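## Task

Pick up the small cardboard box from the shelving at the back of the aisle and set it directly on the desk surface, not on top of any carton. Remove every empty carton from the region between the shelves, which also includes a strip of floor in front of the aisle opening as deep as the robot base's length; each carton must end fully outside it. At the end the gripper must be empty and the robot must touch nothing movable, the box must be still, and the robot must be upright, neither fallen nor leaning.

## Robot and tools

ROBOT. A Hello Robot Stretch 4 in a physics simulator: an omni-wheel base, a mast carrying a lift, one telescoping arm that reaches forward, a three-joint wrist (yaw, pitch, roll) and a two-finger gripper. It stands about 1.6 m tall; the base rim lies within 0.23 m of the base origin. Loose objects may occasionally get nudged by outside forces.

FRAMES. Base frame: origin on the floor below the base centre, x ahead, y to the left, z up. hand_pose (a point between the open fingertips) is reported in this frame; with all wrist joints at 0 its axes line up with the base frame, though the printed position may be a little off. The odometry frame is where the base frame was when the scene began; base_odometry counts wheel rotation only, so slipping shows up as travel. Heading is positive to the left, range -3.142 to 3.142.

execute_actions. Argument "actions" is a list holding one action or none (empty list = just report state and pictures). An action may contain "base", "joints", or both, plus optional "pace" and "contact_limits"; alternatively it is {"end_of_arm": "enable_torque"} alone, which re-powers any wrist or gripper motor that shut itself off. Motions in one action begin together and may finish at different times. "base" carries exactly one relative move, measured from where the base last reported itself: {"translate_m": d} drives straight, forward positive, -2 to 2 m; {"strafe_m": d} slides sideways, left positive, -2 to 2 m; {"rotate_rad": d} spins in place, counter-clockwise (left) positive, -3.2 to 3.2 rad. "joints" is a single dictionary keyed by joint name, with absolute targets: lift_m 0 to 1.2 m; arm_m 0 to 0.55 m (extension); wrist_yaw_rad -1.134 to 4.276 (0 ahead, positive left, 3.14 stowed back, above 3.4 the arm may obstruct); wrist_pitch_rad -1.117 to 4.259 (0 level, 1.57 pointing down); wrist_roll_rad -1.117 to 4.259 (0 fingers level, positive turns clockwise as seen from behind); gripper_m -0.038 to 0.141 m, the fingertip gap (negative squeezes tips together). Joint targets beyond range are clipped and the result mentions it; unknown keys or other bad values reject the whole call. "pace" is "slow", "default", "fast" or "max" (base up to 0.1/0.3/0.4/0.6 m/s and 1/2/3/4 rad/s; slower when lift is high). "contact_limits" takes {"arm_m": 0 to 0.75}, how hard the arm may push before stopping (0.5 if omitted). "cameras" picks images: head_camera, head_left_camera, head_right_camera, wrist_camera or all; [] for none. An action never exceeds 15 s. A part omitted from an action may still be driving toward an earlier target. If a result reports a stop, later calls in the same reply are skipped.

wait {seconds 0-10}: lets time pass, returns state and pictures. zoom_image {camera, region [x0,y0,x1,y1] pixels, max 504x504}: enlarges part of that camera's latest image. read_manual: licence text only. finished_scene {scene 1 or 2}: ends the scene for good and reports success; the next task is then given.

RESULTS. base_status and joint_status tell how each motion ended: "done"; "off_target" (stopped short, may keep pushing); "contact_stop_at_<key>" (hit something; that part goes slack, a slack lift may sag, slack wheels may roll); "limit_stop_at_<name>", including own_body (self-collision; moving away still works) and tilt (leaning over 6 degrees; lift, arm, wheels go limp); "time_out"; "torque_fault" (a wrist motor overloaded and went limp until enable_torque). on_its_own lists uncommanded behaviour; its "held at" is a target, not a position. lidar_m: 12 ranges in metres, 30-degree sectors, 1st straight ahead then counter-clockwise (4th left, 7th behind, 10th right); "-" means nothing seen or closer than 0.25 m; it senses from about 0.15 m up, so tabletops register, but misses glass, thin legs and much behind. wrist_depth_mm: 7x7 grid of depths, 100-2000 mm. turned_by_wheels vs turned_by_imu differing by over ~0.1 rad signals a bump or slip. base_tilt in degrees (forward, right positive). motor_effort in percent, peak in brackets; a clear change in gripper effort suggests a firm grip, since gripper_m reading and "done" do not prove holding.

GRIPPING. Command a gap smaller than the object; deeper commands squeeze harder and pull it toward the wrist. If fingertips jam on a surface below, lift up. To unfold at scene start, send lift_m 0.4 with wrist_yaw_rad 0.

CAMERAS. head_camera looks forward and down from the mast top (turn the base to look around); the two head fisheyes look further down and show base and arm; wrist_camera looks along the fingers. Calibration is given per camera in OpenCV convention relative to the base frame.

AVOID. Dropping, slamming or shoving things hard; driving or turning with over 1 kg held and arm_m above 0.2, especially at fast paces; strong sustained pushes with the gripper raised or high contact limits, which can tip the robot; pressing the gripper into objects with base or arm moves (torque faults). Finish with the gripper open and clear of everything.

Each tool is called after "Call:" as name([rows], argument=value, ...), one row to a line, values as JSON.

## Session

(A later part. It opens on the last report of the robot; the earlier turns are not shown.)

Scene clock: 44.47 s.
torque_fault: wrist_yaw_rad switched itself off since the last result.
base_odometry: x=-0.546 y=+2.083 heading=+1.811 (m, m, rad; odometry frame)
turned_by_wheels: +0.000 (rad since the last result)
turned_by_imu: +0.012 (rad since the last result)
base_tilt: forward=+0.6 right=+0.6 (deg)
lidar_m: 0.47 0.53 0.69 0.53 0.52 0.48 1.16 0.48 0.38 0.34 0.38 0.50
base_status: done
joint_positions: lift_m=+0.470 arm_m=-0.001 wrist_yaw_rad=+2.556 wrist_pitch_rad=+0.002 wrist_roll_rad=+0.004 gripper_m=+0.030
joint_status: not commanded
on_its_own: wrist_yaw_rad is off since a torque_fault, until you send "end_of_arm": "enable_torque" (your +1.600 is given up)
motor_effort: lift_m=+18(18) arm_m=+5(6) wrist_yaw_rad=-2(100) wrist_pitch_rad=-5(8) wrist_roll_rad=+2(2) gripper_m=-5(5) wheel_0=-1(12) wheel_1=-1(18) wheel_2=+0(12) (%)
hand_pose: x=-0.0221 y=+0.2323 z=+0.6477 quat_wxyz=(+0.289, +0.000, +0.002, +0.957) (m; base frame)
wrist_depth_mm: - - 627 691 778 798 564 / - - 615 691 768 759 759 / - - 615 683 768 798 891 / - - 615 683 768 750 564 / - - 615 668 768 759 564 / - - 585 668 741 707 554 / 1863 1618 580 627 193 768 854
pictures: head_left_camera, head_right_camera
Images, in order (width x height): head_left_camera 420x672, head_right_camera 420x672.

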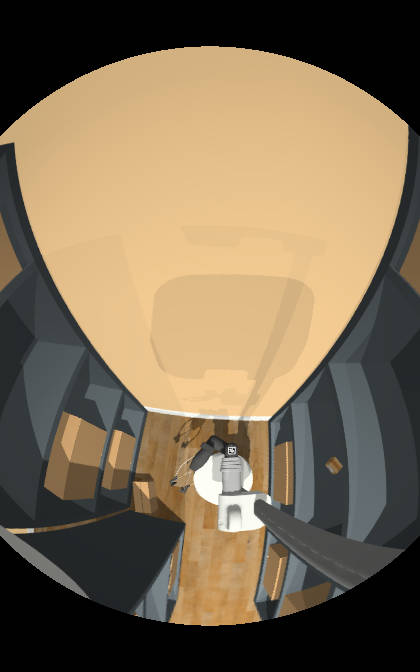

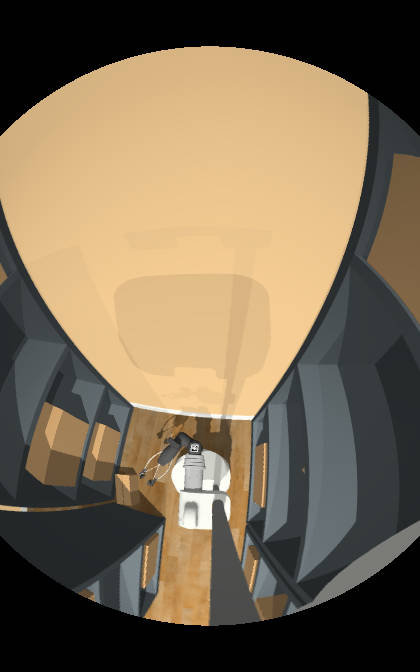

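Call:
execute_actions([
  {"end_of_arm":"enable_torque"},
], cameras=[])

Call:
execute_actions([
  {"joints":{"wrist_yaw_rad":3.05}},
], cameras=[])

Call:
execute_actions([
  {"base":{"rotate_rad":-1.6},"pace":"slow"},
])

Scene clock: 45.03 s.
base_odometry: x=-0.546 y=+2.083 heading=+1.811 (m, m, rad; odometry frame)
turned_by_wheels: +0.000 (rad since the last result)
turned_by_imu: +0.000 (rad since the last result)
base_tilt: forward=+0.6 right=+0.6 (deg)
lidar_m: 0.48 0.53 0.68 0.51 0.52 0.45 1.15 0.48 0.37 0.34 0.37 0.51
base_status: not commanded
joint_positions: lift_m=+0.470 arm_m=-0.001 wrist_yaw_rad=+2.556 wrist_pitch_rad=+0.002 wrist_roll_rad=+0.004 gripper_m=+0.030
joint_status: not commanded
end_of_arm: enable_torque: each motor that was off is on again
on_its_own: wrist_yaw_rad is held at +2.556, not at your +1.600, since a torque_fault
motor_effort: lift_m=+18(18) arm_m=+5(5) wrist_yaw_rad=-2(3) wrist_pitch_rad=-5(5) wrist_roll_rad=+2(3) gripper_m=-4(7) wheel_0=-1(1) wheel_1=-1(1) wheel_2=-1(1) (%)
hand_pose: x=-0.0221 y=+0.2323 z=+0.6477 quat_wxyz=(+0.289, +0.000, +0.002, +0.957) (m; base frame)
wrist_depth_mm: - - 634 683 768 809 569 / - - 621 683 768 759 750 / - - 621 683 759 798 891 / - - 609 683 759 741 564 / - - 615 676 759 741 564 / - - 591 668 732 699 554 / 1921 1618 574 627 192 768 842
pictures: none
No camera images: the call's "cameras" was empty. Leave "cameras" out to get every camera's image.

Scene clock: 45.87 s.
base_odometry: x=-0.546 y=+2.083 heading=+1.811 (m, m, rad; odometry frame)
turned_by_wheels: +0.000 (rad since the last result)
turned_by_imu: +0.000 (rad since the last result)
base_tilt: forward=+0.6 right=+0.6 (deg)
lidar_m: 0.48 0.51 0.68 0.54 0.52 0.49 1.17 0.48 0.37 0.34 0.37 0.51
base_status: not commanded
joint_positions: lift_m=+0.470 arm_m=-0.001 wrist_yaw_rad=+3.050 wrist_pitch_rad=+0.002 wrist_roll_rad=+0.004 gripper_m=+0.030
joint_status: all done
motor_effort: lift_m=+18(18) arm_m=+4(5) wrist_yaw_rad=-1(4) wrist_pitch_rad=-6(5) wrist_roll_rad=+2(2) gripper_m=-6(6) wheel_0=-1(1) wheel_1=-2(1) wheel_2=+0(0) (%)
hand_pose: x=-0.1092 y=+0.1136 z=+0.6477 quat_wxyz=(+0.046, -0.001, +0.002, +0.999) (m; base frame)
wrist_depth_mm: 147 198 - - 707 559 554 / 109 147 - - 723 554 554 / 107 146 - - 1008 549 554 / 114 145 279 - 1397 549 544 / 143 960 - - 1098 544 544 / 831 1397 - - 539 535 539 / 946 1060 1397 1661 192 535 535
pictures: none
No camera images: the call's "cameras" was empty. Leave "cameras" out to get every camera's image.

Scene clock: 48.77 s.
base_odometry: x=-0.546 y=+2.083 heading=+0.211 (m, m, rad; odometry frame)
turned_by_wheels: -1.600 (rad since the last result)
turned_by_imu: -1.549 (rad since the last result)
base_tilt: forward=+0.6 right=+0.6 (deg)
lidar_m: 0.33 0.37 0.51 0.48 0.52 0.69 0.51 0.54 0.49 1.18 0.47 0.36
base_status: done
joint_positions: lift_m=+0.470 arm_m=-0.001 wrist_yaw_rad=+3.050 wrist_pitch_rad=+0.002 wrist_roll_rad=+0.004 gripper_m=+0.030
joint_status: not commanded
motor_effort: lift_m=+18(18) arm_m=+5(5) wrist_yaw_rad=-1(1) wrist_pitch_rad=-5(5) wrist_roll_rad=+2(3) gripper_m=-5(6) wheel_0=+2(6) wheel_1=+1(4) wheel_2=+1(4) (%)
hand_pose: x=-0.1092 y=+0.1135 z=+0.6477 quat_wxyz=(+0.046, -0.001, +0.002, +0.999) (m; base frame)
wrist_depth_mm: 147 198 1308 1281 1255 842 609 / 109 147 820 891 904 820 597 / 107 146 976 1281 1205 831 621 / 113 145 281 831 1255 831 615 / 143 820 831 831 1255 809 615 / 788 809 809 809 788 798 603 / 798 976 809 854 192 788 603
pictures: head_camera, head_left_camera, head_right_camera, wrist_camera
camera_calibration (this result's frames):
wrist_camera: T_world_to_cam=[[0.0460068, 0.998871, -0.0118188, -0.0933504], [-0.0237547, -0.0107341, -0.99966, 0.711602], [-0.998659, 0.0462719, 0.0232341, 0.099112], [0, 0, 0, 1]] pos_world=[0.120178, 0.0962974, 0.707954]
Images, in order (width x height): head_camera 420x560, head_left_camera 420x672, head_right_camera 420x672, wrist_camera 616x392.

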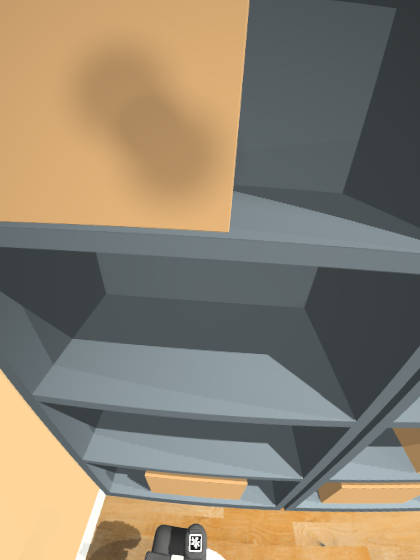

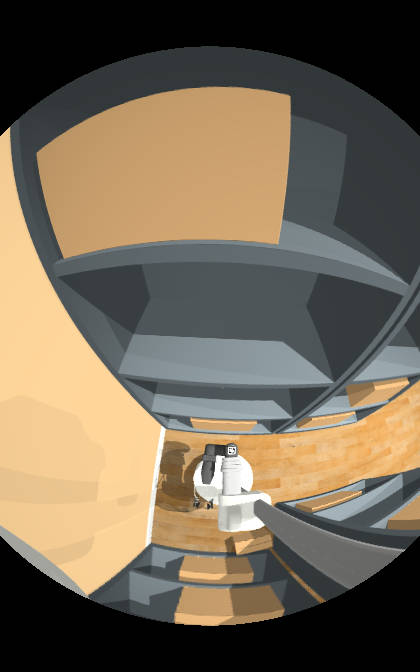

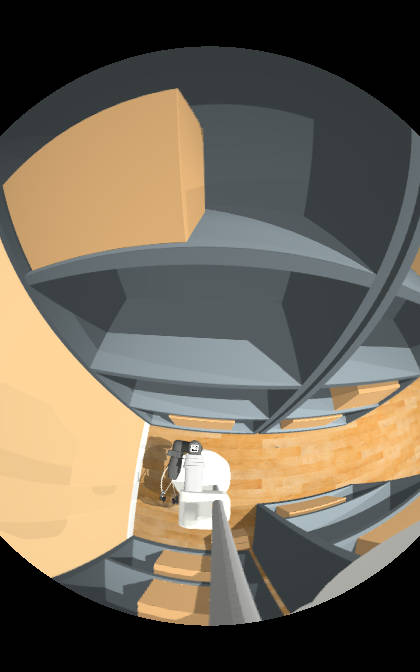

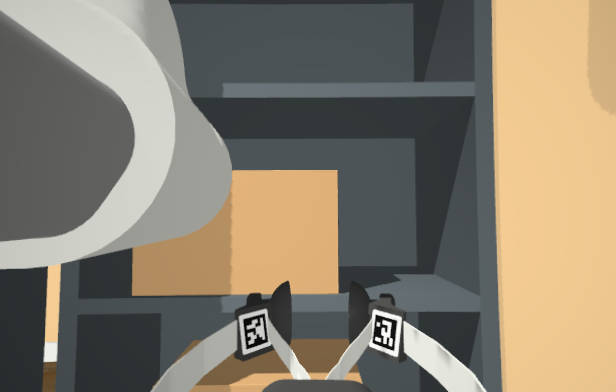

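Call:
execute_actions([
  {"joints":{"wrist_yaw_rad":0,"gripper_m":0.1},"pace":"slow"},
], cameras=["head_left_camera","wrist_camera"])

Scene clock: 51.87 s.
base_odometry: x=-0.546 y=+2.083 heading=+0.211 (m, m, rad; odometry frame)
turned_by_wheels: +0.000 (rad since the last result)
turned_by_imu: +0.001 (rad since the last result)
base_tilt: forward=+0.6 right=+0.6 (deg)
lidar_m: 0.34 0.37 0.51 0.47 0.53 0.68 0.51 0.52 0.47 1.20 0.50 0.35
base_status: not commanded
joint_positions: lift_m=+0.470 arm_m=-0.001 wrist_yaw_rad=+0.000 wrist_pitch_rad=+0.002 wrist_roll_rad=+0.004 gripper_m=+0.100
joint_status: all done
motor_effort: lift_m=+18(18) arm_m=+5(5) wrist_yaw_rad=-4(10) wrist_pitch_rad=-5(5) wrist_roll_rad=+2(2) gripper_m=-2(3) wheel_0=+2(2) wheel_1=+1(1) wheel_2=+1(1) (%)
hand_pose: x=+0.4586 y=-0.0873 z=+0.6477 quat_wxyz=(+1.000, +0.002, +0.001, +0.000) (m; base frame)
wrist_depth_mm: 525 525 521 525 525 530 508 / 627 615 615 591 585 569 517 / 627 615 597 591 574 564 517 / 627 603 603 585 574 564 517 / 621 609 591 580 569 559 521 / 615 597 223 585 569 554 521 / 452 413 338 364 382 407 442
pictures: head_left_camera, wrist_camera
camera_calibration (this result's frames):
wrist_camera: T_world_to_cam=[[0.0463353, -0.998856, -0.0118179, -0.0934074], [0.0226619, 0.0128787, -0.99966, 0.703708], [0.998669, 0.0460517, 0.0232327, -0.240556], [0, 0, 0, 1]] pos_world=[0.228617, -0.0912853, 0.707954]
Images, in order (width x height): head_left_camera 420x672, wrist_camera 616x392.

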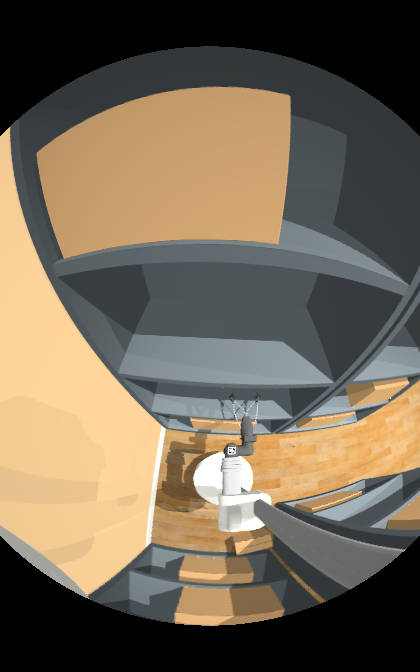

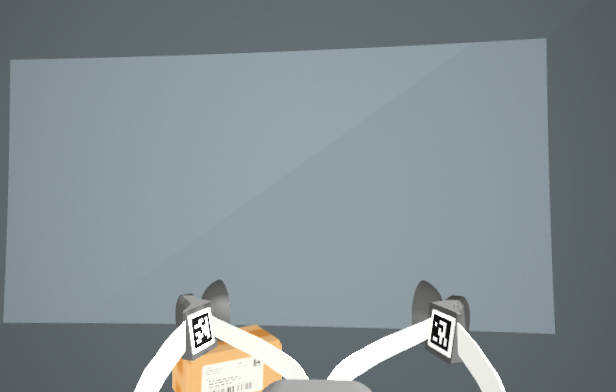

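Call:
execute_actions([
  {"base":{"strafe_m":0.085},"joints":{"wrist_pitch_rad":0.35,"lift_m":0.45,"gripper_m":0.14},"pace":"slow"},
], cameras=["wrist_camera"])

Scene clock: 54.43 s.
base_odometry: x=-0.563 y=+2.165 heading=+0.210 (m, m, rad; odometry frame)
turned_by_wheels: -0.001 (rad since the last result)
turned_by_imu: -0.001 (rad since the last result)
base_tilt: forward=+0.6 right=+0.7 (deg)
lidar_m: 0.35 0.35 0.41 0.39 0.43 0.63 0.67 0.53 0.57 1.22 0.49 0.37
base_status: done
joint_positions: lift_m=+0.451 arm_m=-0.001 wrist_yaw_rad=-0.018 wrist_pitch_rad=+0.325 wrist_roll_rad=+0.001 gripper_m=+0.140
joint_status: all done
on_its_own: wrist_yaw_rad is at rest, and its effort (+48) is outside its rest range (-13 to +13); wrist_pitch_rad is at rest, and its effort (+74) is outside its rest range (-23 to +23)
motor_effort: lift_m=+8(15) arm_m=+4(4) wrist_yaw_rad=+48(49) wrist_pitch_rad=+74(77) wrist_roll_rad=+11(11) gripper_m=+1(3) wheel_0=-12(11) wheel_1=-2(6) wheel_2=-4(6) (%)
hand_pose: x=+0.4420 y=-0.0922 z=+0.5372 quat_wxyz=(+0.987, +0.002, +0.162, -0.009) (m; base frame)
wrist_depth_mm: 554 549 535 535 525 521 517 / 574 564 559 554 544 535 535 / 591 585 580 574 564 559 554 / 535 530 525 370 525 525 521 / 347 343 343 343 343 340 340 / 256 255 241 252 253 207 253 / 204 203 186 194 186 187 202
pictures: wrist_camera
camera_calibration (this result's frames):
wrist_camera: T_world_to_cam=[[0.0232025, -0.999472, -0.0227589, -0.0828202], [-0.295147, 0.0149021, -0.955336, 0.710522], [0.95517, 0.0288834, -0.294645, -0.0328001], [0, 0, 0, 1]] pos_world=[0.24296, -0.0924174, 0.667238]
Images, in order (width x height): wrist_camera 616x392.

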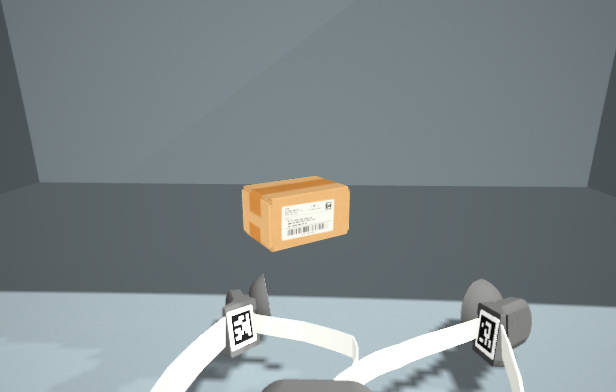

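Call:
execute_actions([
  {"joints":{"wrist_pitch_rad":0.3,"lift_m":0.5,"wrist_yaw_rad":0},"pace":"slow"},
], cameras=["wrist_camera"])

Scene clock: 55.83 s.
base_odometry: x=-0.563 y=+2.166 heading=+0.211 (m, m, rad; odometry frame)
turned_by_wheels: +0.001 (rad since the last result)
turned_by_imu: +0.002 (rad since the last result)
base_tilt: forward=+0.6 right=+0.6 (deg)
lidar_m: 0.34 0.38 0.43 0.39 0.44 0.63 0.67 0.53 0.55 1.20 0.48 0.37
base_status: not commanded
joint_positions: lift_m=+0.500 arm_m=-0.001 wrist_yaw_rad=+0.000 wrist_pitch_rad=+0.302 wrist_roll_rad=+0.004 gripper_m=+0.140
joint_status: all done
motor_effort: lift_m=+22(26) arm_m=+4(4) wrist_yaw_rad=-2(48) wrist_pitch_rad=-5(70) wrist_roll_rad=+3(11) gripper_m=-1(1) wheel_0=-2(12) wheel_1=+0(2) wheel_2=+0(3) (%)
hand_pose: x=+0.4456 y=-0.0875 z=+0.5923 quat_wxyz=(+0.989, +0.002, +0.150, +0.000) (m; base frame)
wrist_depth_mm: 564 554 544 530 521 512 508 / 580 580 564 554 544 535 525 / 597 591 585 574 564 554 544 / 591 609 609 585 574 569 564 / 473 469 466 364 455 452 449 / 347 330 340 338 338 211 336 / 277 262 259 156 248 248 268
pictures: wrist_camera
camera_calibration (this result's frames):
wrist_camera: T_world_to_cam=[[0.040128, -0.998896, -0.0244062, -0.0834705], [-0.273437, 0.0125155, -0.961809, 0.758078], [0.961053, 0.045269, -0.272633, -0.0343515], [0, 0, 0, 1]] pos_world=[0.24365, -0.0913111, 0.717724]
Images, in order (width x height): wrist_camera 616x392.

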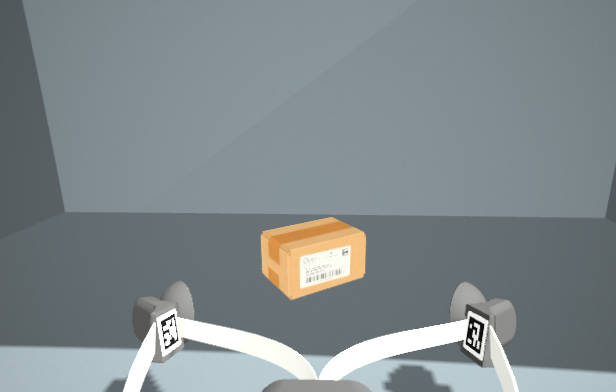

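Call:
execute_actions([
  {"joints":{"arm_m":0.135,"lift_m":0.485},"pace":"slow"},
], cameras=["wrist_camera"])

Scene clock: 58.63 s.
base_odometry: x=-0.563 y=+2.166 heading=+0.211 (m, m, rad; odometry frame)
turned_by_wheels: +0.000 (rad since the last result)
turned_by_imu: +0.000 (rad since the last result)
base_tilt: forward=+0.6 right=+0.6 (deg)
lidar_m: 0.34 0.38 0.42 0.40 0.44 0.63 0.67 0.55 0.57 1.20 0.49 0.36
base_status: not commanded
joint_positions: lift_m=+0.485 arm_m=+0.134 wrist_yaw_rad=+0.000 wrist_pitch_rad=+0.302 wrist_roll_rad=+0.004 gripper_m=+0.140
joint_status: all done
motor_effort: lift_m=+16(25) arm_m=+5(8) wrist_yaw_rad=-2(1) wrist_pitch_rad=-5(4) wrist_roll_rad=+3(3) gripper_m=+1(2) wheel_0=-2(2) wheel_1=+0(0) wheel_2=+0(0) (%)
hand_pose: x=+0.5804 y=-0.0875 z=+0.5777 quat_wxyz=(+0.989, +0.002, +0.150, +0.000) (m; base frame)
wrist_depth_mm: 433 427 415 410 402 394 389 / 449 439 433 424 415 407 402 / 469 459 449 436 430 424 415 / 484 477 469 455 445 442 433 / 433 427 424 418 413 413 410 / 317 301 243 229 279 211 307 / 253 239 237 156 227 226 245
pictures: wrist_camera
camera_calibration (this result's frames):
wrist_camera: T_world_to_cam=[[0.0403504, -0.998887, -0.0244154, -0.0892966], [-0.273492, 0.012461, -0.961794, 0.780931], [0.961028, 0.0454861, -0.272685, -0.167821], [0, 0, 0, 1]] pos_world=[0.378462, -0.0912949, 0.703152]
Images, in order (width x height): wrist_camera 616x392.

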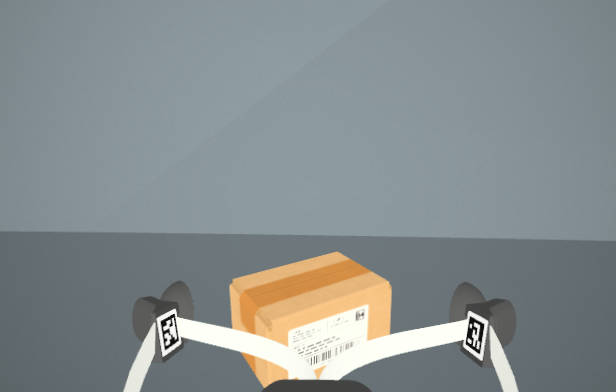

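Call:
execute_actions([
  {"joints":{"gripper_m":0.02,"arm_m":0.145}},
], cameras=["wrist_camera"])

Call:
execute_actions([
  {"joints":{"lift_m":0.53},"pace":"slow"},
], cameras=["wrist_camera"])

Scene clock: 60.90 s.
base_odometry: x=-0.563 y=+2.166 heading=+0.211 (m, m, rad; odometry frame)
turned_by_wheels: +0.000 (rad since the last result)
turned_by_imu: +0.000 (rad since the last result)
base_tilt: forward=+0.7 right=+0.6 (deg)
lidar_m: 0.33 0.34 0.43 0.40 0.44 0.64 0.67 0.55 0.57 1.20 0.50 0.36
base_status: not commanded
joint_positions: lift_m=+0.485 arm_m=+0.144 wrist_yaw_rad=+0.000 wrist_pitch_rad=+0.302 wrist_roll_rad=+0.004 gripper_m=+0.020
joint_status: all done
motor_effort: lift_m=+17(17) arm_m=+5(6) wrist_yaw_rad=-2(4) wrist_pitch_rad=-5(5) wrist_roll_rad=+3(2) gripper_m=-4(10) wheel_0=-1(2) wheel_1=+0(0) wheel_2=+1(1) (%)
hand_pose: x=+0.5904 y=-0.0875 z=+0.5777 quat_wxyz=(+0.989, +0.002, +0.150, +0.000) (m; base frame)
wrist_depth_mm: 424 415 407 399 392 384 379 / 439 430 421 410 407 399 392 / 455 445 439 430 421 415 404 / 473 466 459 449 436 427 421 / 433 427 424 394 413 410 410 / 319 314 312 224 260 307 307 / 253 249 182 190 226 244 245
pictures: wrist_camera
camera_calibration (this result's frames):
wrist_camera: T_world_to_cam=[[0.0402912, -0.998888, -0.024462, -0.0896514], [-0.273555, 0.012519, -0.961775, 0.783684], [0.961012, 0.0454428, -0.272747, -0.177407], [0, 0, 0, 1]] pos_world=[0.388483, -0.0913009, 0.703147]
Images, in order (width x height): wrist_camera 616x392.

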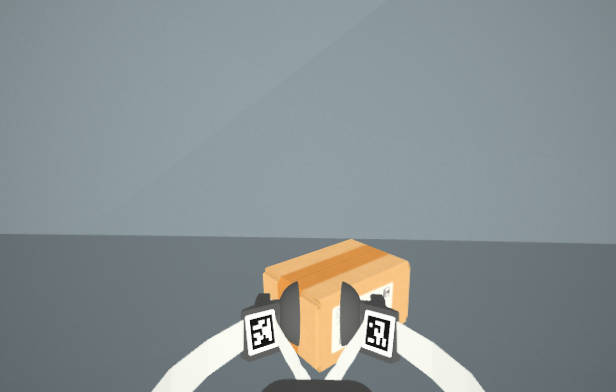

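Scene clock: 62.13 s.
base_odometry: x=-0.563 y=+2.166 heading=+0.211 (m, m, rad; odometry frame)
turned_by_wheels: +0.000 (rad since the last result)
turned_by_imu: +0.000 (rad since the last result)
base_tilt: forward=+0.7 right=+0.6 (deg)
lidar_m: 0.33 0.36 0.42 0.41 0.44 0.63 0.67 0.56 0.58 1.20 0.48 0.37
base_status: not commanded
joint_positions: lift_m=+0.530 arm_m=+0.144 wrist_yaw_rad=+0.000 wrist_pitch_rad=+0.302 wrist_roll_rad=+0.004 gripper_m=+0.020
joint_status: all done
motor_effort: lift_m=+22(20) arm_m=+5(5) wrist_yaw_rad=-2(1) wrist_pitch_rad=-6(6) wrist_roll_rad=+4(2) gripper_m=-6(6) wheel_0=-2(2) wheel_1=+0(0) wheel_2=+1(1) (%)
hand_pose: x=+0.5904 y=-0.0875 z=+0.6222 quat_wxyz=(+0.989, +0.002, +0.150, +0.000) (m; base frame)
wrist_depth_mm: 421 413 407 399 392 387 379 / 439 430 424 413 404 402 394 / 455 445 439 427 418 413 404 / 477 462 455 452 439 427 418 / 488 480 469 462 455 445 436 / 402 399 394 219 368 387 389 / 320 317 182 210 260 309 310
pictures: wrist_camera
camera_calibration (this result's frames):
wrist_camera: T_world_to_cam=[[0.0402861, -0.998888, -0.0244705, -0.0885539], [-0.273759, 0.0125189, -0.961717, 0.82656], [0.960954, 0.0454428, -0.27295, -0.165092], [0, 0, 0, 1]] pos_world=[0.388492, -0.0913009, 0.747688]
Images, in order (width x height): wrist_camera 616x392.

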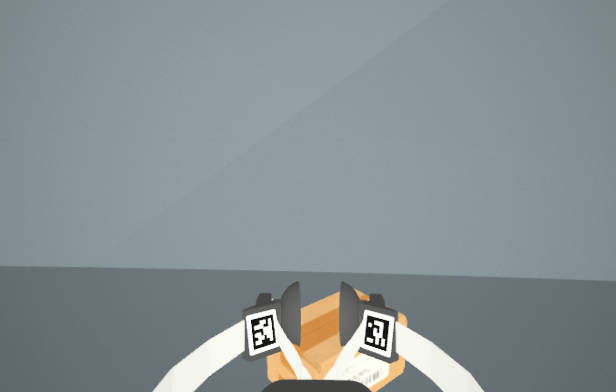

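Call:
execute_actions([
  {"joints":{"gripper_m":0.14}},
], cameras=[])

Call:
execute_actions([
  {"joints":{"lift_m":0.478,"arm_m":0.205},"pace":"slow"},
], cameras=["wrist_camera"])

Scene clock: 64.53 s.
base_odometry: x=-0.563 y=+2.166 heading=+0.211 (m, m, rad; odometry frame)
turned_by_wheels: +0.000 (rad since the last result)
turned_by_imu: +0.000 (rad since the last result)
base_tilt: forward=+0.6 right=+0.5 (deg)
lidar_m: 0.34 0.37 0.42 0.40 0.44 0.63 0.66 0.54 0.57 1.20 0.52 0.36
base_status: not commanded
joint_positions: lift_m=+0.530 arm_m=+0.144 wrist_yaw_rad=+0.000 wrist_pitch_rad=+0.302 wrist_roll_rad=+0.004 gripper_m=+0.140
joint_status: all done
motor_effort: lift_m=+22(23) arm_m=+5(5) wrist_yaw_rad=-2(2) wrist_pitch_rad=-5(6) wrist_roll_rad=+2(3) gripper_m=-2(6) wheel_0=-1(2) wheel_1=+0(0) wheel_2=+1(1) (%)
hand_pose: x=+0.5904 y=-0.0875 z=+0.6222 quat_wxyz=(+0.989, +0.002, +0.150, +0.000) (m; base frame)
wrist_depth_mm: 424 413 404 397 394 384 379 / 436 433 424 415 407 399 394 / 452 445 439 430 421 413 407 / 477 462 455 449 439 430 418 / 496 484 469 466 455 445 436 / 404 377 394 314 370 211 389 / 320 303 300 156 279 286 310
pictures: none
No camera images: the call's "cameras" was empty. Leave "cameras" out to get every camera's image.

Scene clock: 66.37 s.
base_odometry: x=-0.563 y=+2.166 heading=+0.211 (m, m, rad; odometry frame)
turned_by_wheels: +0.000 (rad since the last result)
turned_by_imu: +0.000 (rad since the last result)
base_tilt: forward=+0.6 right=+0.6 (deg)
lidar_m: 0.34 0.38 0.40 0.39 0.43 0.63 0.64 0.53 0.56 1.21 0.50 0.36
base_status: not commanded
joint_positions: lift_m=+0.478 arm_m=+0.204 wrist_yaw_rad=+0.000 wrist_pitch_rad=+0.302 wrist_roll_rad=+0.004 gripper_m=+0.140
joint_status: all done
motor_effort: lift_m=+16(20) arm_m=+5(7) wrist_yaw_rad=-2(2) wrist_pitch_rad=-5(5) wrist_roll_rad=+3(3) gripper_m=-1(2) wheel_0=-1(2) wheel_1=+0(0) wheel_2=+1(1) (%)
hand_pose: x=+0.6504 y=-0.0875 z=+0.5706 quat_wxyz=(+0.989, +0.002, +0.150, +0.000) (m; base frame)
wrist_depth_mm: 366 357 349 343 336 330 327 / 377 370 364 357 349 343 336 / 394 384 379 370 362 353 351 / 410 399 392 384 377 368 362 / 415 407 404 394 387 377 373 / 304 287 283 204 210 211 293 / 240 228 227 156 197 216 234
pictures: wrist_camera
camera_calibration (this result's frames):
wrist_camera: T_world_to_cam=[[0.0403076, -0.998888, -0.0244705, -0.0922399], [-0.273759, 0.0125131, -0.961717, 0.793394], [0.960953, 0.0454635, -0.27295, -0.236801], [0, 0, 0, 1]] pos_world=[0.448471, -0.0912993, 0.696128]
Images, in order (width x height): wrist_camera 616x392.

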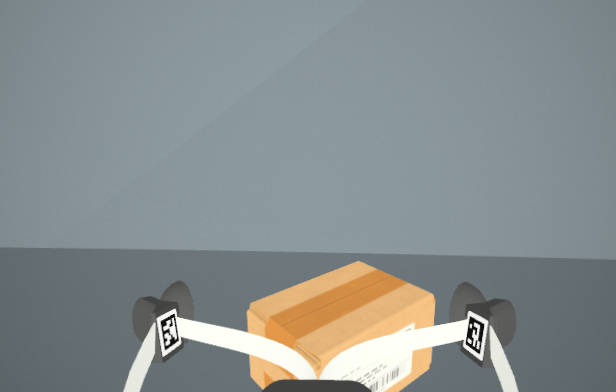

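Call:
execute_actions([
  {"joints":{"arm_m":0.24},"pace":"slow"},
], cameras=[])

Call:
execute_actions([
  {"joints":{"gripper_m":0.01}},
], cameras=["wrist_camera"])

Call:
execute_actions([
  {"joints":{"lift_m":0.52},"pace":"slow"},
], cameras=["wrist_camera"])

Scene clock: 68.00 s.
base_odometry: x=-0.563 y=+2.166 heading=+0.211 (m, m, rad; odometry frame)
turned_by_wheels: +0.000 (rad since the last result)
turned_by_imu: +0.000 (rad since the last result)
base_tilt: forward=+0.6 right=+0.6 (deg)
lidar_m: 0.34 0.36 0.42 0.42 0.44 0.62 0.65 0.55 0.56 1.22 0.51 0.36
base_status: not commanded
joint_positions: lift_m=+0.478 arm_m=+0.239 wrist_yaw_rad=+0.000 wrist_pitch_rad=+0.302 wrist_roll_rad=+0.004 gripper_m=+0.140
joint_status: all done
motor_effort: lift_m=+17(16) arm_m=+5(6) wrist_yaw_rad=-1(1) wrist_pitch_rad=-5(6) wrist_roll_rad=+4(3) gripper_m=-2(1) wheel_0=-1(2) wheel_1=+0(0) wheel_2=+1(1) (%)
hand_pose: x=+0.6853 y=-0.0875 z=+0.5706 quat_wxyz=(+0.989, +0.002, +0.150, +0.000) (m; base frame)
wrist_depth_mm: 329 324 314 310 307 301 297 / 342 336 329 322 315 310 307 / 355 349 343 334 329 324 317 / 373 364 355 345 340 334 327 / 384 375 366 359 353 347 340 / 304 286 297 203 202 210 293 / 241 229 198 155 173 216 234
pictures: none
No camera images: the call's "cameras" was empty. Leave "cameras" out to get every camera's image.

Scene clock: 70.27 s.
base_odometry: x=-0.563 y=+2.166 heading=+0.211 (m, m, rad; odometry frame)
turned_by_wheels: +0.000 (rad since the last result)
turned_by_imu: +0.000 (rad since the last result)
base_tilt: forward=+0.6 right=+0.6 (deg)
lidar_m: 0.34 0.37 0.42 0.41 0.42 0.64 0.66 0.53 0.56 1.20 0.51 0.35
base_status: not commanded
joint_positions: lift_m=+0.478 arm_m=+0.239 wrist_yaw_rad=+0.000 wrist_pitch_rad=+0.303 wrist_roll_rad=+0.004 gripper_m=+0.011
joint_status: all done
motor_effort: lift_m=+17(17) arm_m=+5(5) wrist_yaw_rad=-1(1) wrist_pitch_rad=-6(7) wrist_roll_rad=+2(3) gripper_m=-26(27) wheel_0=-2(1) wheel_1=+0(0) wheel_2=+1(1) (%)
hand_pose: x=+0.6853 y=-0.0875 z=+0.5705 quat_wxyz=(+0.989, +0.002, +0.151, +0.000) (m; base frame)
wrist_depth_mm: 329 324 317 312 304 301 297 / 342 336 330 320 317 310 307 / 355 349 342 336 329 324 317 / 370 362 355 347 342 334 329 / 384 375 368 359 353 343 342 / 301 300 214 191 196 291 290 / 240 170 155 152 160 168 233
pictures: wrist_camera
camera_calibration (this result's frames):
wrist_camera: T_world_to_cam=[[0.0401802, -0.998892, -0.0244892, -0.0935865], [-0.274206, 0.0125448, -0.961589, 0.803075], [0.960831, 0.0453519, -0.273398, -0.270099], [0, 0, 0, 1]] pos_world=[0.483487, -0.0913078, 0.696092]
Images, in order (width x height): wrist_camera 616x392.

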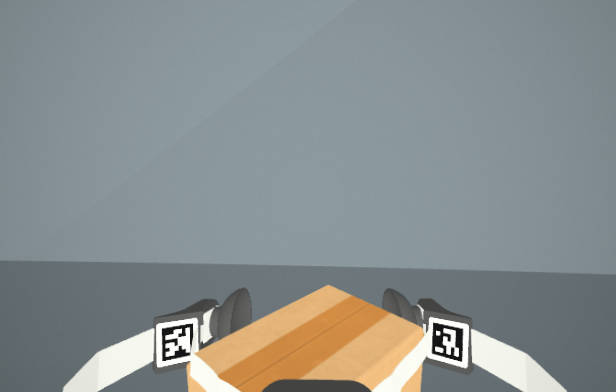

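Scene clock: 71.47 s.
base_odometry: x=-0.563 y=+2.166 heading=+0.211 (m, m, rad; odometry frame)
turned_by_wheels: +0.000 (rad since the last result)
turned_by_imu: +0.000 (rad since the last result)
base_tilt: forward=+0.7 right=+0.6 (deg)
lidar_m: 0.35 0.37 0.42 0.40 0.44 0.64 0.66 0.54 0.56 1.19 0.49 0.35
base_status: not commanded
joint_positions: lift_m=+0.520 arm_m=+0.239 wrist_yaw_rad=+0.000 wrist_pitch_rad=+0.303 wrist_roll_rad=+0.004 gripper_m=+0.011
joint_status: all done
motor_effort: lift_m=+22(21) arm_m=+5(5) wrist_yaw_rad=-1(2) wrist_pitch_rad=-7(7) wrist_roll_rad=+3(4) gripper_m=-28(27) wheel_0=-1(2) wheel_1=+0(0) wheel_2=+0(1) (%)
hand_pose: x=+0.6853 y=-0.0875 z=+0.6120 quat_wxyz=(+0.989, +0.002, +0.151, +0.000) (m; base frame)
wrist_depth_mm: 329 324 317 314 306 301 296 / 345 336 329 322 317 310 307 / 355 349 342 334 329 320 317 / 370 364 355 349 342 334 327 / 389 379 370 362 357 347 343 / 382 375 213 193 198 355 349 / 301 170 155 152 161 169 296
pictures: wrist_camera
camera_calibration (this result's frames):
wrist_camera: T_world_to_cam=[[0.0401776, -0.998892, -0.0244937, -0.0925652], [-0.274313, 0.0125448, -0.961559, 0.843036], [0.960801, 0.045352, -0.273505, -0.258657], [0, 0, 0, 1]] pos_world=[0.483493, -0.0913078, 0.737617]
Images, in order (width x height): wrist_camera 616x392.

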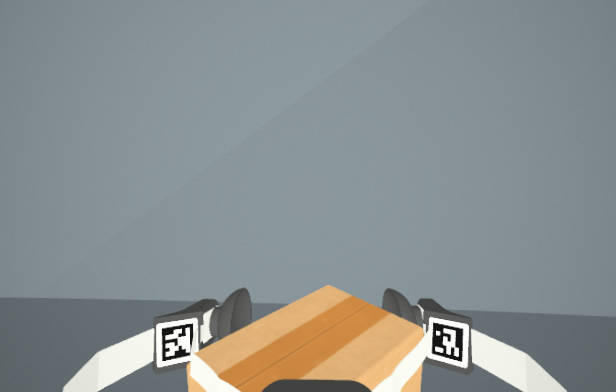

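Call:
execute_actions([
  {"joints":{"arm_m":0,"lift_m":0.55,"wrist_pitch_rad":0.0},"pace":"slow"},
], cameras=[])

Call:
execute_actions([
  {"base":{"strafe_m":-0.085},"pace":"slow"},
], cameras=[])

Call:
execute_actions([
  {"joints":{"wrist_yaw_rad":2.9},"pace":"slow"},
], cameras=["head_left_camera"])

Scene clock: 75.47 s.
base_odometry: x=-0.563 y=+2.166 heading=+0.211 (m, m, rad; odometry frame)
turned_by_wheels: +0.000 (rad since the last result)
turned_by_imu: +0.001 (rad since the last result)
base_tilt: forward=+0.6 right=+0.6 (deg)
lidar_m: 0.35 0.38 0.43 0.39 0.44 0.65 0.65 0.53 0.56 1.22 0.50 0.35
base_status: not commanded
joint_positions: lift_m=+0.550 arm_m=+0.001 wrist_yaw_rad=+0.000 wrist_pitch_rad=+0.004 wrist_roll_rad=+0.004 gripper_m=+0.011
joint_status: all done
motor_effort: lift_m=+22(20) arm_m=-5(4) wrist_yaw_rad=-2(2) wrist_pitch_rad=-10(14) wrist_roll_rad=+4(4) gripper_m=-26(25) wheel_0=-2(1) wheel_1=+0(0) wheel_2=+1(1) (%)
hand_pose: x=+0.4603 y=-0.0874 z=+0.7270 quat_wxyz=(+1.000, +0.002, +0.002, +0.000) (m; base frame)
wrist_depth_mm: 364 359 359 362 359 362 368 / 521 521 517 521 525 525 530 / 591 615 603 591 585 574 559 / 597 615 603 591 574 564 559 / 591 609 603 591 574 564 549 / 591 609 213 192 196 559 554 / 574 171 155 153 161 168 544
pictures: none
No camera images: the call's "cameras" was empty. Leave "cameras" out to get every camera's image.

Scene clock: 77.47 s.
base_odometry: x=-0.546 y=+2.083 heading=+0.211 (m, m, rad; odometry frame)
turned_by_wheels: +0.000 (rad since the last result)
turned_by_imu: +0.000 (rad since the last result)
base_tilt: forward=+0.6 right=+0.6 (deg)
lidar_m: 0.34 0.35 0.48 0.48 0.52 0.68 0.52 0.52 0.50 1.20 0.49 0.36
base_status: done
joint_positions: lift_m=+0.550 arm_m=+0.001 wrist_yaw_rad=+0.000 wrist_pitch_rad=+0.004 wrist_roll_rad=+0.004 gripper_m=+0.011
joint_status: not commanded
motor_effort: lift_m=+23(22) arm_m=-5(5) wrist_yaw_rad=-2(3) wrist_pitch_rad=-9(9) wrist_roll_rad=+2(2) gripper_m=-28(25) wheel_0=+2(5) wheel_1=+0(5) wheel_2=+0(3) (%)
hand_pose: x=+0.4603 y=-0.0874 z=+0.7270 quat_wxyz=(+1.000, +0.002, +0.002, +0.000) (m; base frame)
wrist_depth_mm: 364 362 359 359 359 366 368 / 521 517 521 517 521 525 488 / 627 609 591 585 580 564 512 / 615 609 597 585 569 564 517 / 621 603 591 585 569 559 517 / 615 603 214 193 196 554 521 / 609 171 154 152 160 169 484
pictures: none
No camera images: the call's "cameras" was empty. Leave "cameras" out to get every camera's image.

Scene clock: 79.90 s.
base_odometry: x=-0.546 y=+2.083 heading=+0.211 (m, m, rad; odometry frame)
turned_by_wheels: +0.000 (rad since the last result)
turned_by_imu: +0.000 (rad since the last result)
base_tilt: forward=+0.7 right=+0.6 (deg)
lidar_m: 0.33 0.36 0.49 0.49 0.53 0.67 0.50 0.53 0.49 1.17 0.49 0.32
base_status: not commanded
joint_positions: lift_m=+0.550 arm_m=+0.001 wrist_yaw_rad=+2.900 wrist_pitch_rad=+0.003 wrist_roll_rad=+0.004 gripper_m=+0.011
joint_status: all done
motor_effort: lift_m=+22(23) arm_m=-5(5) wrist_yaw_rad=-1(3) wrist_pitch_rad=-9(9) wrist_roll_rad=+3(3) gripper_m=-26(26) wheel_0=+1(2) wheel_1=+0(0) wheel_2=+0(0) (%)
hand_pose: x=-0.0874 y=+0.1540 z=+0.7270 quat_wxyz=(+0.121, -0.001, +0.002, +0.993) (m; base frame)
wrist_depth_mm: 152 1229 1281 1308 931 676 504 / 150 1229 1255 1308 931 676 500 / 142 206 1042 1042 904 668 500 / 148 233 1229 1308 931 668 504 / 778 788 820 1336 931 676 500 / 788 798 213 192 196 634 504 / 778 171 154 152 160 169 473
pictures: head_left_camera
Images, in order (width x height): head_left_camera 420x672.

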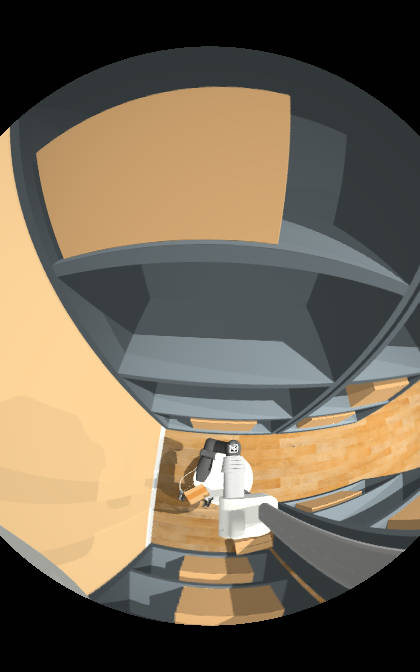

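Call:
execute_actions([
  {"base":{"translate_m":-0.07},"joints":{"wrist_yaw_rad":3.05},"pace":"slow"},
], cameras=[])

Call:
execute_actions([
  {"base":{"rotate_rad":-1.64},"pace":"slow"},
])

Scene clock: 82.03 s.
base_odometry: x=-0.614 y=+2.068 heading=+0.211 (m, m, rad; odometry frame)
turned_by_wheels: +0.000 (rad since the last result)
turned_by_imu: +0.000 (rad since the last result)
base_tilt: forward=+0.6 right=+0.6 (deg)
lidar_m: 0.39 0.44 0.52 0.49 0.53 0.62 0.45 0.45 0.46 0.89 0.57 0.42
base_status: done
joint_positions: lift_m=+0.550 arm_m=+0.001 wrist_yaw_rad=+3.050 wrist_pitch_rad=+0.003 wrist_roll_rad=+0.004 gripper_m=+0.011
joint_status: all done
motor_effort: lift_m=+23(22) arm_m=-5(5) wrist_yaw_rad=-1(3) wrist_pitch_rad=-9(9) wrist_roll_rad=+2(2) gripper_m=-26(27) wheel_0=-2(3) wheel_1=+0(2) wheel_2=+0(3) (%)
hand_pose: x=-0.1075 y=+0.1135 z=+0.7270 quat_wxyz=(+0.046, -0.002, +0.002, +0.999) (m; base frame)
wrist_depth_mm: 148 199 1205 1205 1229 798 609 / 110 150 1205 1205 1205 788 609 / 107 146 759 904 904 750 609 / 114 147 283 1205 1229 788 621 / 145 750 759 759 1182 788 609 / 732 750 213 193 197 750 615 / 732 171 155 153 160 168 585
pictures: none
No camera images: the call's "cameras" was empty. Leave "cameras" out to get every camera's image.

Scene clock: 84.97 s.
base_odometry: x=-0.614 y=+2.068 heading=-1.429 (m, m, rad; odometry frame)
turned_by_wheels: -1.640 (rad since the last result)
turned_by_imu: -1.588 (rad since the last result)
base_tilt: forward=+0.6 right=+0.6 (deg)
lidar_m: 0.67 0.61 0.43 0.41 0.42 0.53 0.49 0.53 0.64 0.46 0.46 0.43
base_status: done
joint_positions: lift_m=+0.550 arm_m=+0.001 wrist_yaw_rad=+3.050 wrist_pitch_rad=+0.003 wrist_roll_rad=+0.004 gripper_m=+0.011
joint_status: not commanded
motor_effort: lift_m=+22(23) arm_m=-5(5) wrist_yaw_rad=-1(2) wrist_pitch_rad=-9(9) wrist_roll_rad=+2(3) gripper_m=-27(27) wheel_0=+2(5) wheel_1=+1(6) wheel_2=+1(6) (%)
hand_pose: x=-0.1075 y=+0.1135 z=+0.7270 quat_wxyz=(+0.046, -0.002, +0.002, +0.999) (m; base frame)
wrist_depth_mm: 148 200 647 654 668 661 621 / 110 149 640 647 654 661 530 / 107 146 640 647 654 654 615 / 114 147 283 647 647 654 615 / 145 621 627 640 647 654 609 / 615 615 214 193 196 627 603 / 597 171 154 152 160 169 597
pictures: head_camera, head_left_camera, head_right_camera, wrist_camera
camera_calibration (this result's frames):
wrist_camera: T_world_to_cam=[[0.0459947, 0.998876, -0.0114789, -0.0927336], [-0.0224247, -0.0104557, -0.999694, 0.791033], [-0.99869, 0.0462381, 0.0219186, 0.0999352], [0, 0, 0, 1]] pos_world=[0.121808, 0.0962793, 0.787535]
Images, in order (width x height): head_camera 420x560, head_left_camera 420x672, head_right_camera 420x672, wrist_camera 616x392.

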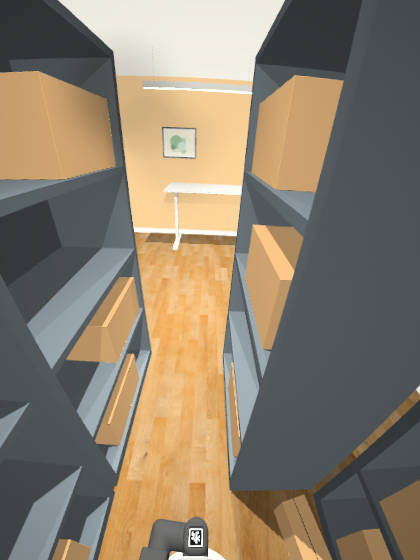

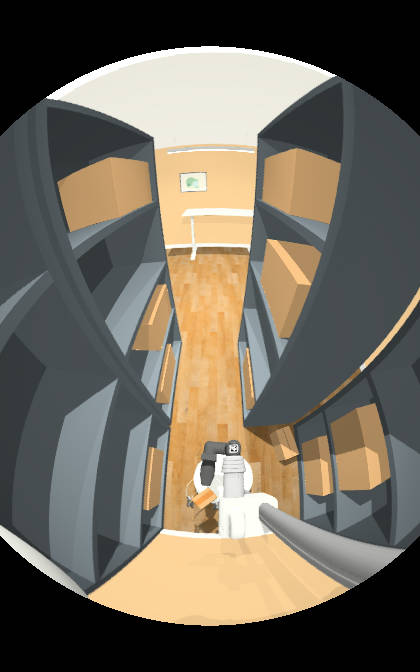

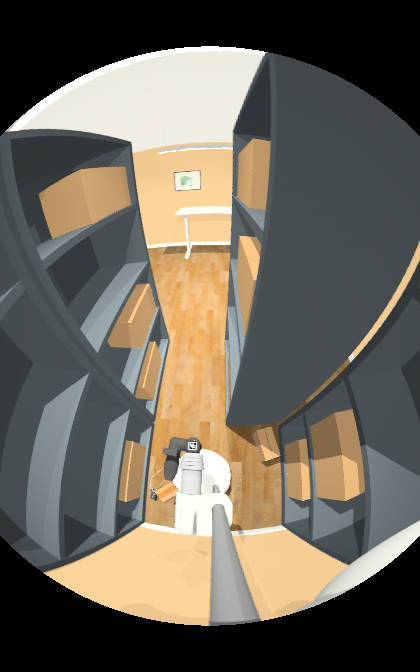

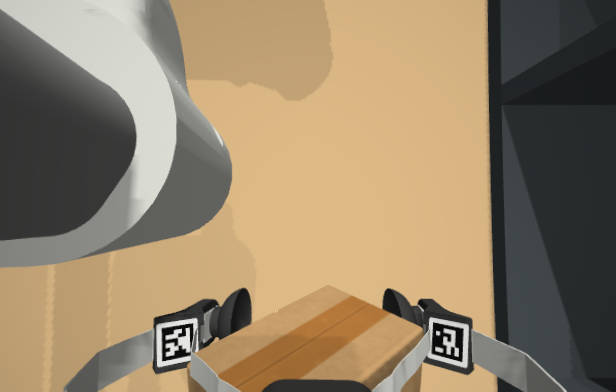

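Call:
execute_actions([
  {"base":{"strafe_m":0.12},"pace":"slow"},
], cameras=[])

Call:
execute_actions([
  {"base":{"translate_m":0.6}},
], cameras=["head_camera"])

Scene clock: 87.50 s.
base_odometry: x=-0.495 y=+2.085 heading=-1.429 (m, m, rad; odometry frame)
turned_by_wheels: +0.000 (rad since the last result)
turned_by_imu: +0.001 (rad since the last result)
base_tilt: forward=+0.7 right=+0.6 (deg)
lidar_m: 1.17 0.42 0.29 0.27 0.30 0.44 0.49 0.52 0.74 0.56 0.58 0.52
base_status: done
joint_positions: lift_m=+0.550 arm_m=+0.001 wrist_yaw_rad=+3.050 wrist_pitch_rad=+0.003 wrist_roll_rad=+0.004 gripper_m=+0.011
joint_status: not commanded
motor_effort: lift_m=+23(23) arm_m=-5(5) wrist_yaw_rad=-2(1) wrist_pitch_rad=-9(9) wrist_roll_rad=+2(3) gripper_m=-26(27) wheel_0=-2(4) wheel_1=+1(5) wheel_2=+0(1) (%)
hand_pose: x=-0.1075 y=+0.1135 z=+0.7270 quat_wxyz=(+0.046, -0.002, +0.002, +0.999) (m; base frame)
wrist_depth_mm: 148 200 640 647 654 609 362 / 110 150 640 647 654 512 517 / 107 146 634 640 647 609 615 / 114 147 283 634 647 603 609 / 144 615 627 634 640 597 603 / 609 615 213 191 196 597 603 / 603 170 155 152 160 169 597
pictures: none
No camera images: the call's "cameras" was empty. Leave "cameras" out to get every camera's image.

Scene clock: 91.00 s.
base_odometry: x=-0.410 y=+1.491 heading=-1.429 (m, m, rad; odometry frame)
turned_by_wheels: +0.000 (rad since the last result)
turned_by_imu: -0.001 (rad since the last result)
base_tilt: forward=+0.7 right=+0.6 (deg)
lidar_m: 2.84 0.42 0.32 0.28 0.29 0.44 1.09 1.06 0.30 0.27 0.30 0.41
base_status: done
joint_positions: lift_m=+0.550 arm_m=+0.001 wrist_yaw_rad=+3.050 wrist_pitch_rad=+0.003 wrist_roll_rad=+0.004 gripper_m=+0.011
joint_status: not commanded
motor_effort: lift_m=+22(22) arm_m=-5(5) wrist_yaw_rad=-2(2) wrist_pitch_rad=-9(9) wrist_roll_rad=+3(3) gripper_m=-27(28) wheel_0=-1(6) wheel_1=+0(2) wheel_2=+1(9) (%)
hand_pose: x=-0.1075 y=+0.1135 z=+0.7270 quat_wxyz=(+0.046, -0.002, +0.002, +0.999) (m; base frame)
wrist_depth_mm: 148 199 1229 1281 1205 1160 325 / 110 150 1229 1255 1229 512 325 / 107 146 1229 1229 1060 917 320 / 114 147 283 1229 1182 1229 322 / 144 1182 1205 1205 1205 1182 319 / 1182 1182 214 192 197 1025 317 / 1138 170 154 152 160 169 300
pictures: head_camera
Images, in order (width x height): head_camera 420x560.

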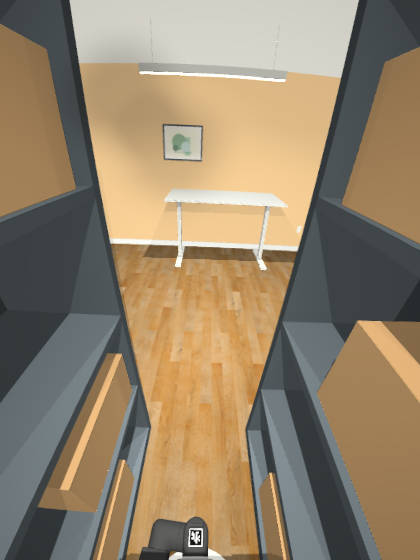

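Call:
execute_actions([
  {"base":{"translate_m":1.3}},
], cameras=[])

Call:
execute_actions([
  {"base":{"translate_m":0.3},"joints":{"lift_m":0.8,"wrist_yaw_rad":0,"wrist_pitch_rad":0.3}},
])

Scene clock: 96.97 s.
base_odometry: x=-0.226 y=+0.204 heading=-1.429 (m, m, rad; odometry frame)
turned_by_wheels: +0.000 (rad since the last result)
turned_by_imu: -0.001 (rad since the last result)
base_tilt: forward=+0.6 right=+0.6 (deg)
lidar_m: 1.54 1.61 1.23 1.32 0.73 0.59 1.16 0.61 0.77 1.86 1.95 1.59
base_status: done
joint_positions: lift_m=+0.550 arm_m=+0.001 wrist_yaw_rad=+3.050 wrist_pitch_rad=+0.003 wrist_roll_rad=+0.004 gripper_m=+0.011
joint_status: not commanded
motor_effort: lift_m=+22(21) arm_m=-5(5) wrist_yaw_rad=-2(2) wrist_pitch_rad=-10(9) wrist_roll_rad=+1(3) gripper_m=-26(26) wheel_0=+0(6) wheel_1=+0(3) wheel_2=+0(12) (%)
hand_pose: x=-0.1075 y=+0.1135 z=+0.7270 quat_wxyz=(+0.046, -0.002, +0.002, +0.999) (m; base frame)
wrist_depth_mm: 148 200 - - 1160 691 707 / 110 150 - - 1576 683 707 / 107 146 - - 831 683 691 / 114 147 283 - 904 676 683 / 145 1499 - - 809 676 683 / 647 1160 214 192 196 668 676 / 621 171 155 153 160 169 668
pictures: none
No camera images: the call's "cameras" was empty. Leave "cameras" out to get every camera's image.

Scene clock: 99.43 s.
base_odometry: x=-0.184 y=-0.093 heading=-1.429 (m, m, rad; odometry frame)
turned_by_wheels: +0.000 (rad since the last result)
turned_by_imu: +0.000 (rad since the last result)
base_tilt: forward=+0.7 right=+0.6 (deg)
lidar_m: 1.23 1.29 1.92 1.18 1.95 0.88 1.20 0.87 1.96 1.84 1.95 1.28
base_status: done
joint_positions: lift_m=+0.800 arm_m=+0.001 wrist_yaw_rad=+0.000 wrist_pitch_rad=+0.303 wrist_roll_rad=+0.004 gripper_m=+0.011
joint_status: all done
motor_effort: lift_m=+22(23) arm_m=-5(5) wrist_yaw_rad=-4(8) wrist_pitch_rad=-8(4) wrist_roll_rad=+3(2) gripper_m=-27(28) wheel_0=+0(3) wheel_1=-1(6) wheel_2=+1(8) (%)
hand_pose: x=+0.4471 y=-0.0873 z=+0.8920 quat_wxyz=(+0.989, +0.002, +0.151, +0.000) (m; base frame)
wrist_depth_mm: 1708 1756 1661 1618 1618 1661 1618 / 1756 1756 1808 1708 1756 1708 1661 / 1808 1808 1336 1756 1756 1756 1708 / 1983 1921 1863 1808 1808 1863 1863 / - 1983 1921 1921 1921 1863 1921 / 1921 1863 213 192 197 1708 1808 / 1499 170 154 153 160 169 1464
pictures: head_camera, head_left_camera, head_right_camera, wrist_camera
camera_calibration (this result's frames):
wrist_camera: T_world_to_cam=[[0.040849, -0.998865, -0.0245001, -0.0762435], [-0.274394, 0.0123631, -0.961538, 1.04694], [0.960749, 0.0460005, -0.273577, 0.0469135], [0, 0, 0, 1]] pos_world=[0.245315, -0.0912584, 1.01764]
Images, in order (width x height): head_camera 420x560, head_left_camera 420x672, head_right_camera 420x672, wrist_camera 616x392.

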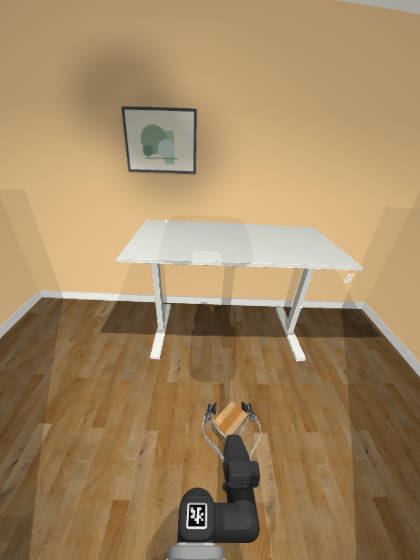

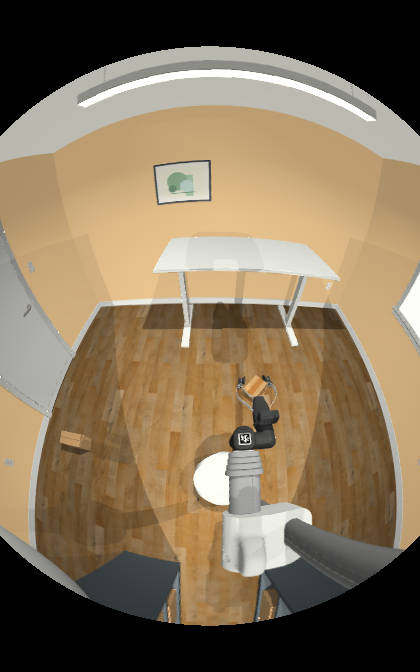

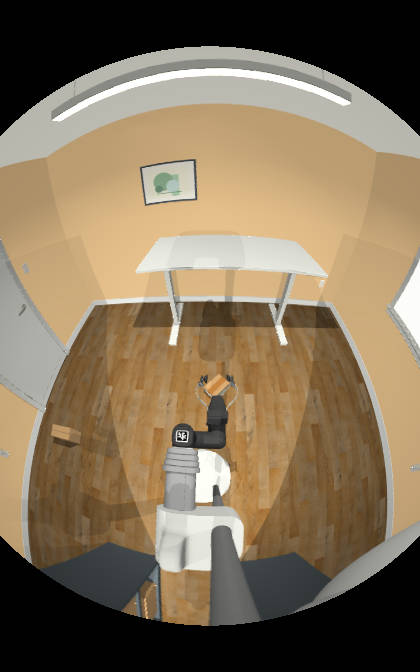

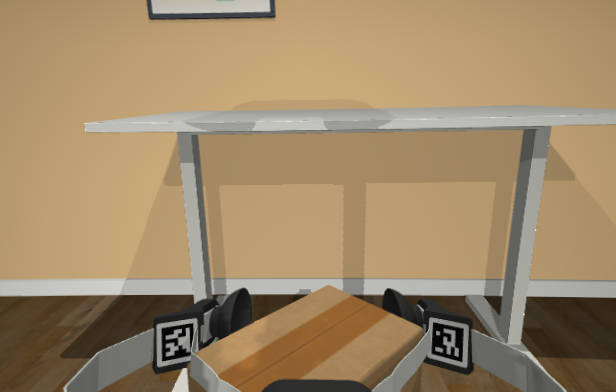

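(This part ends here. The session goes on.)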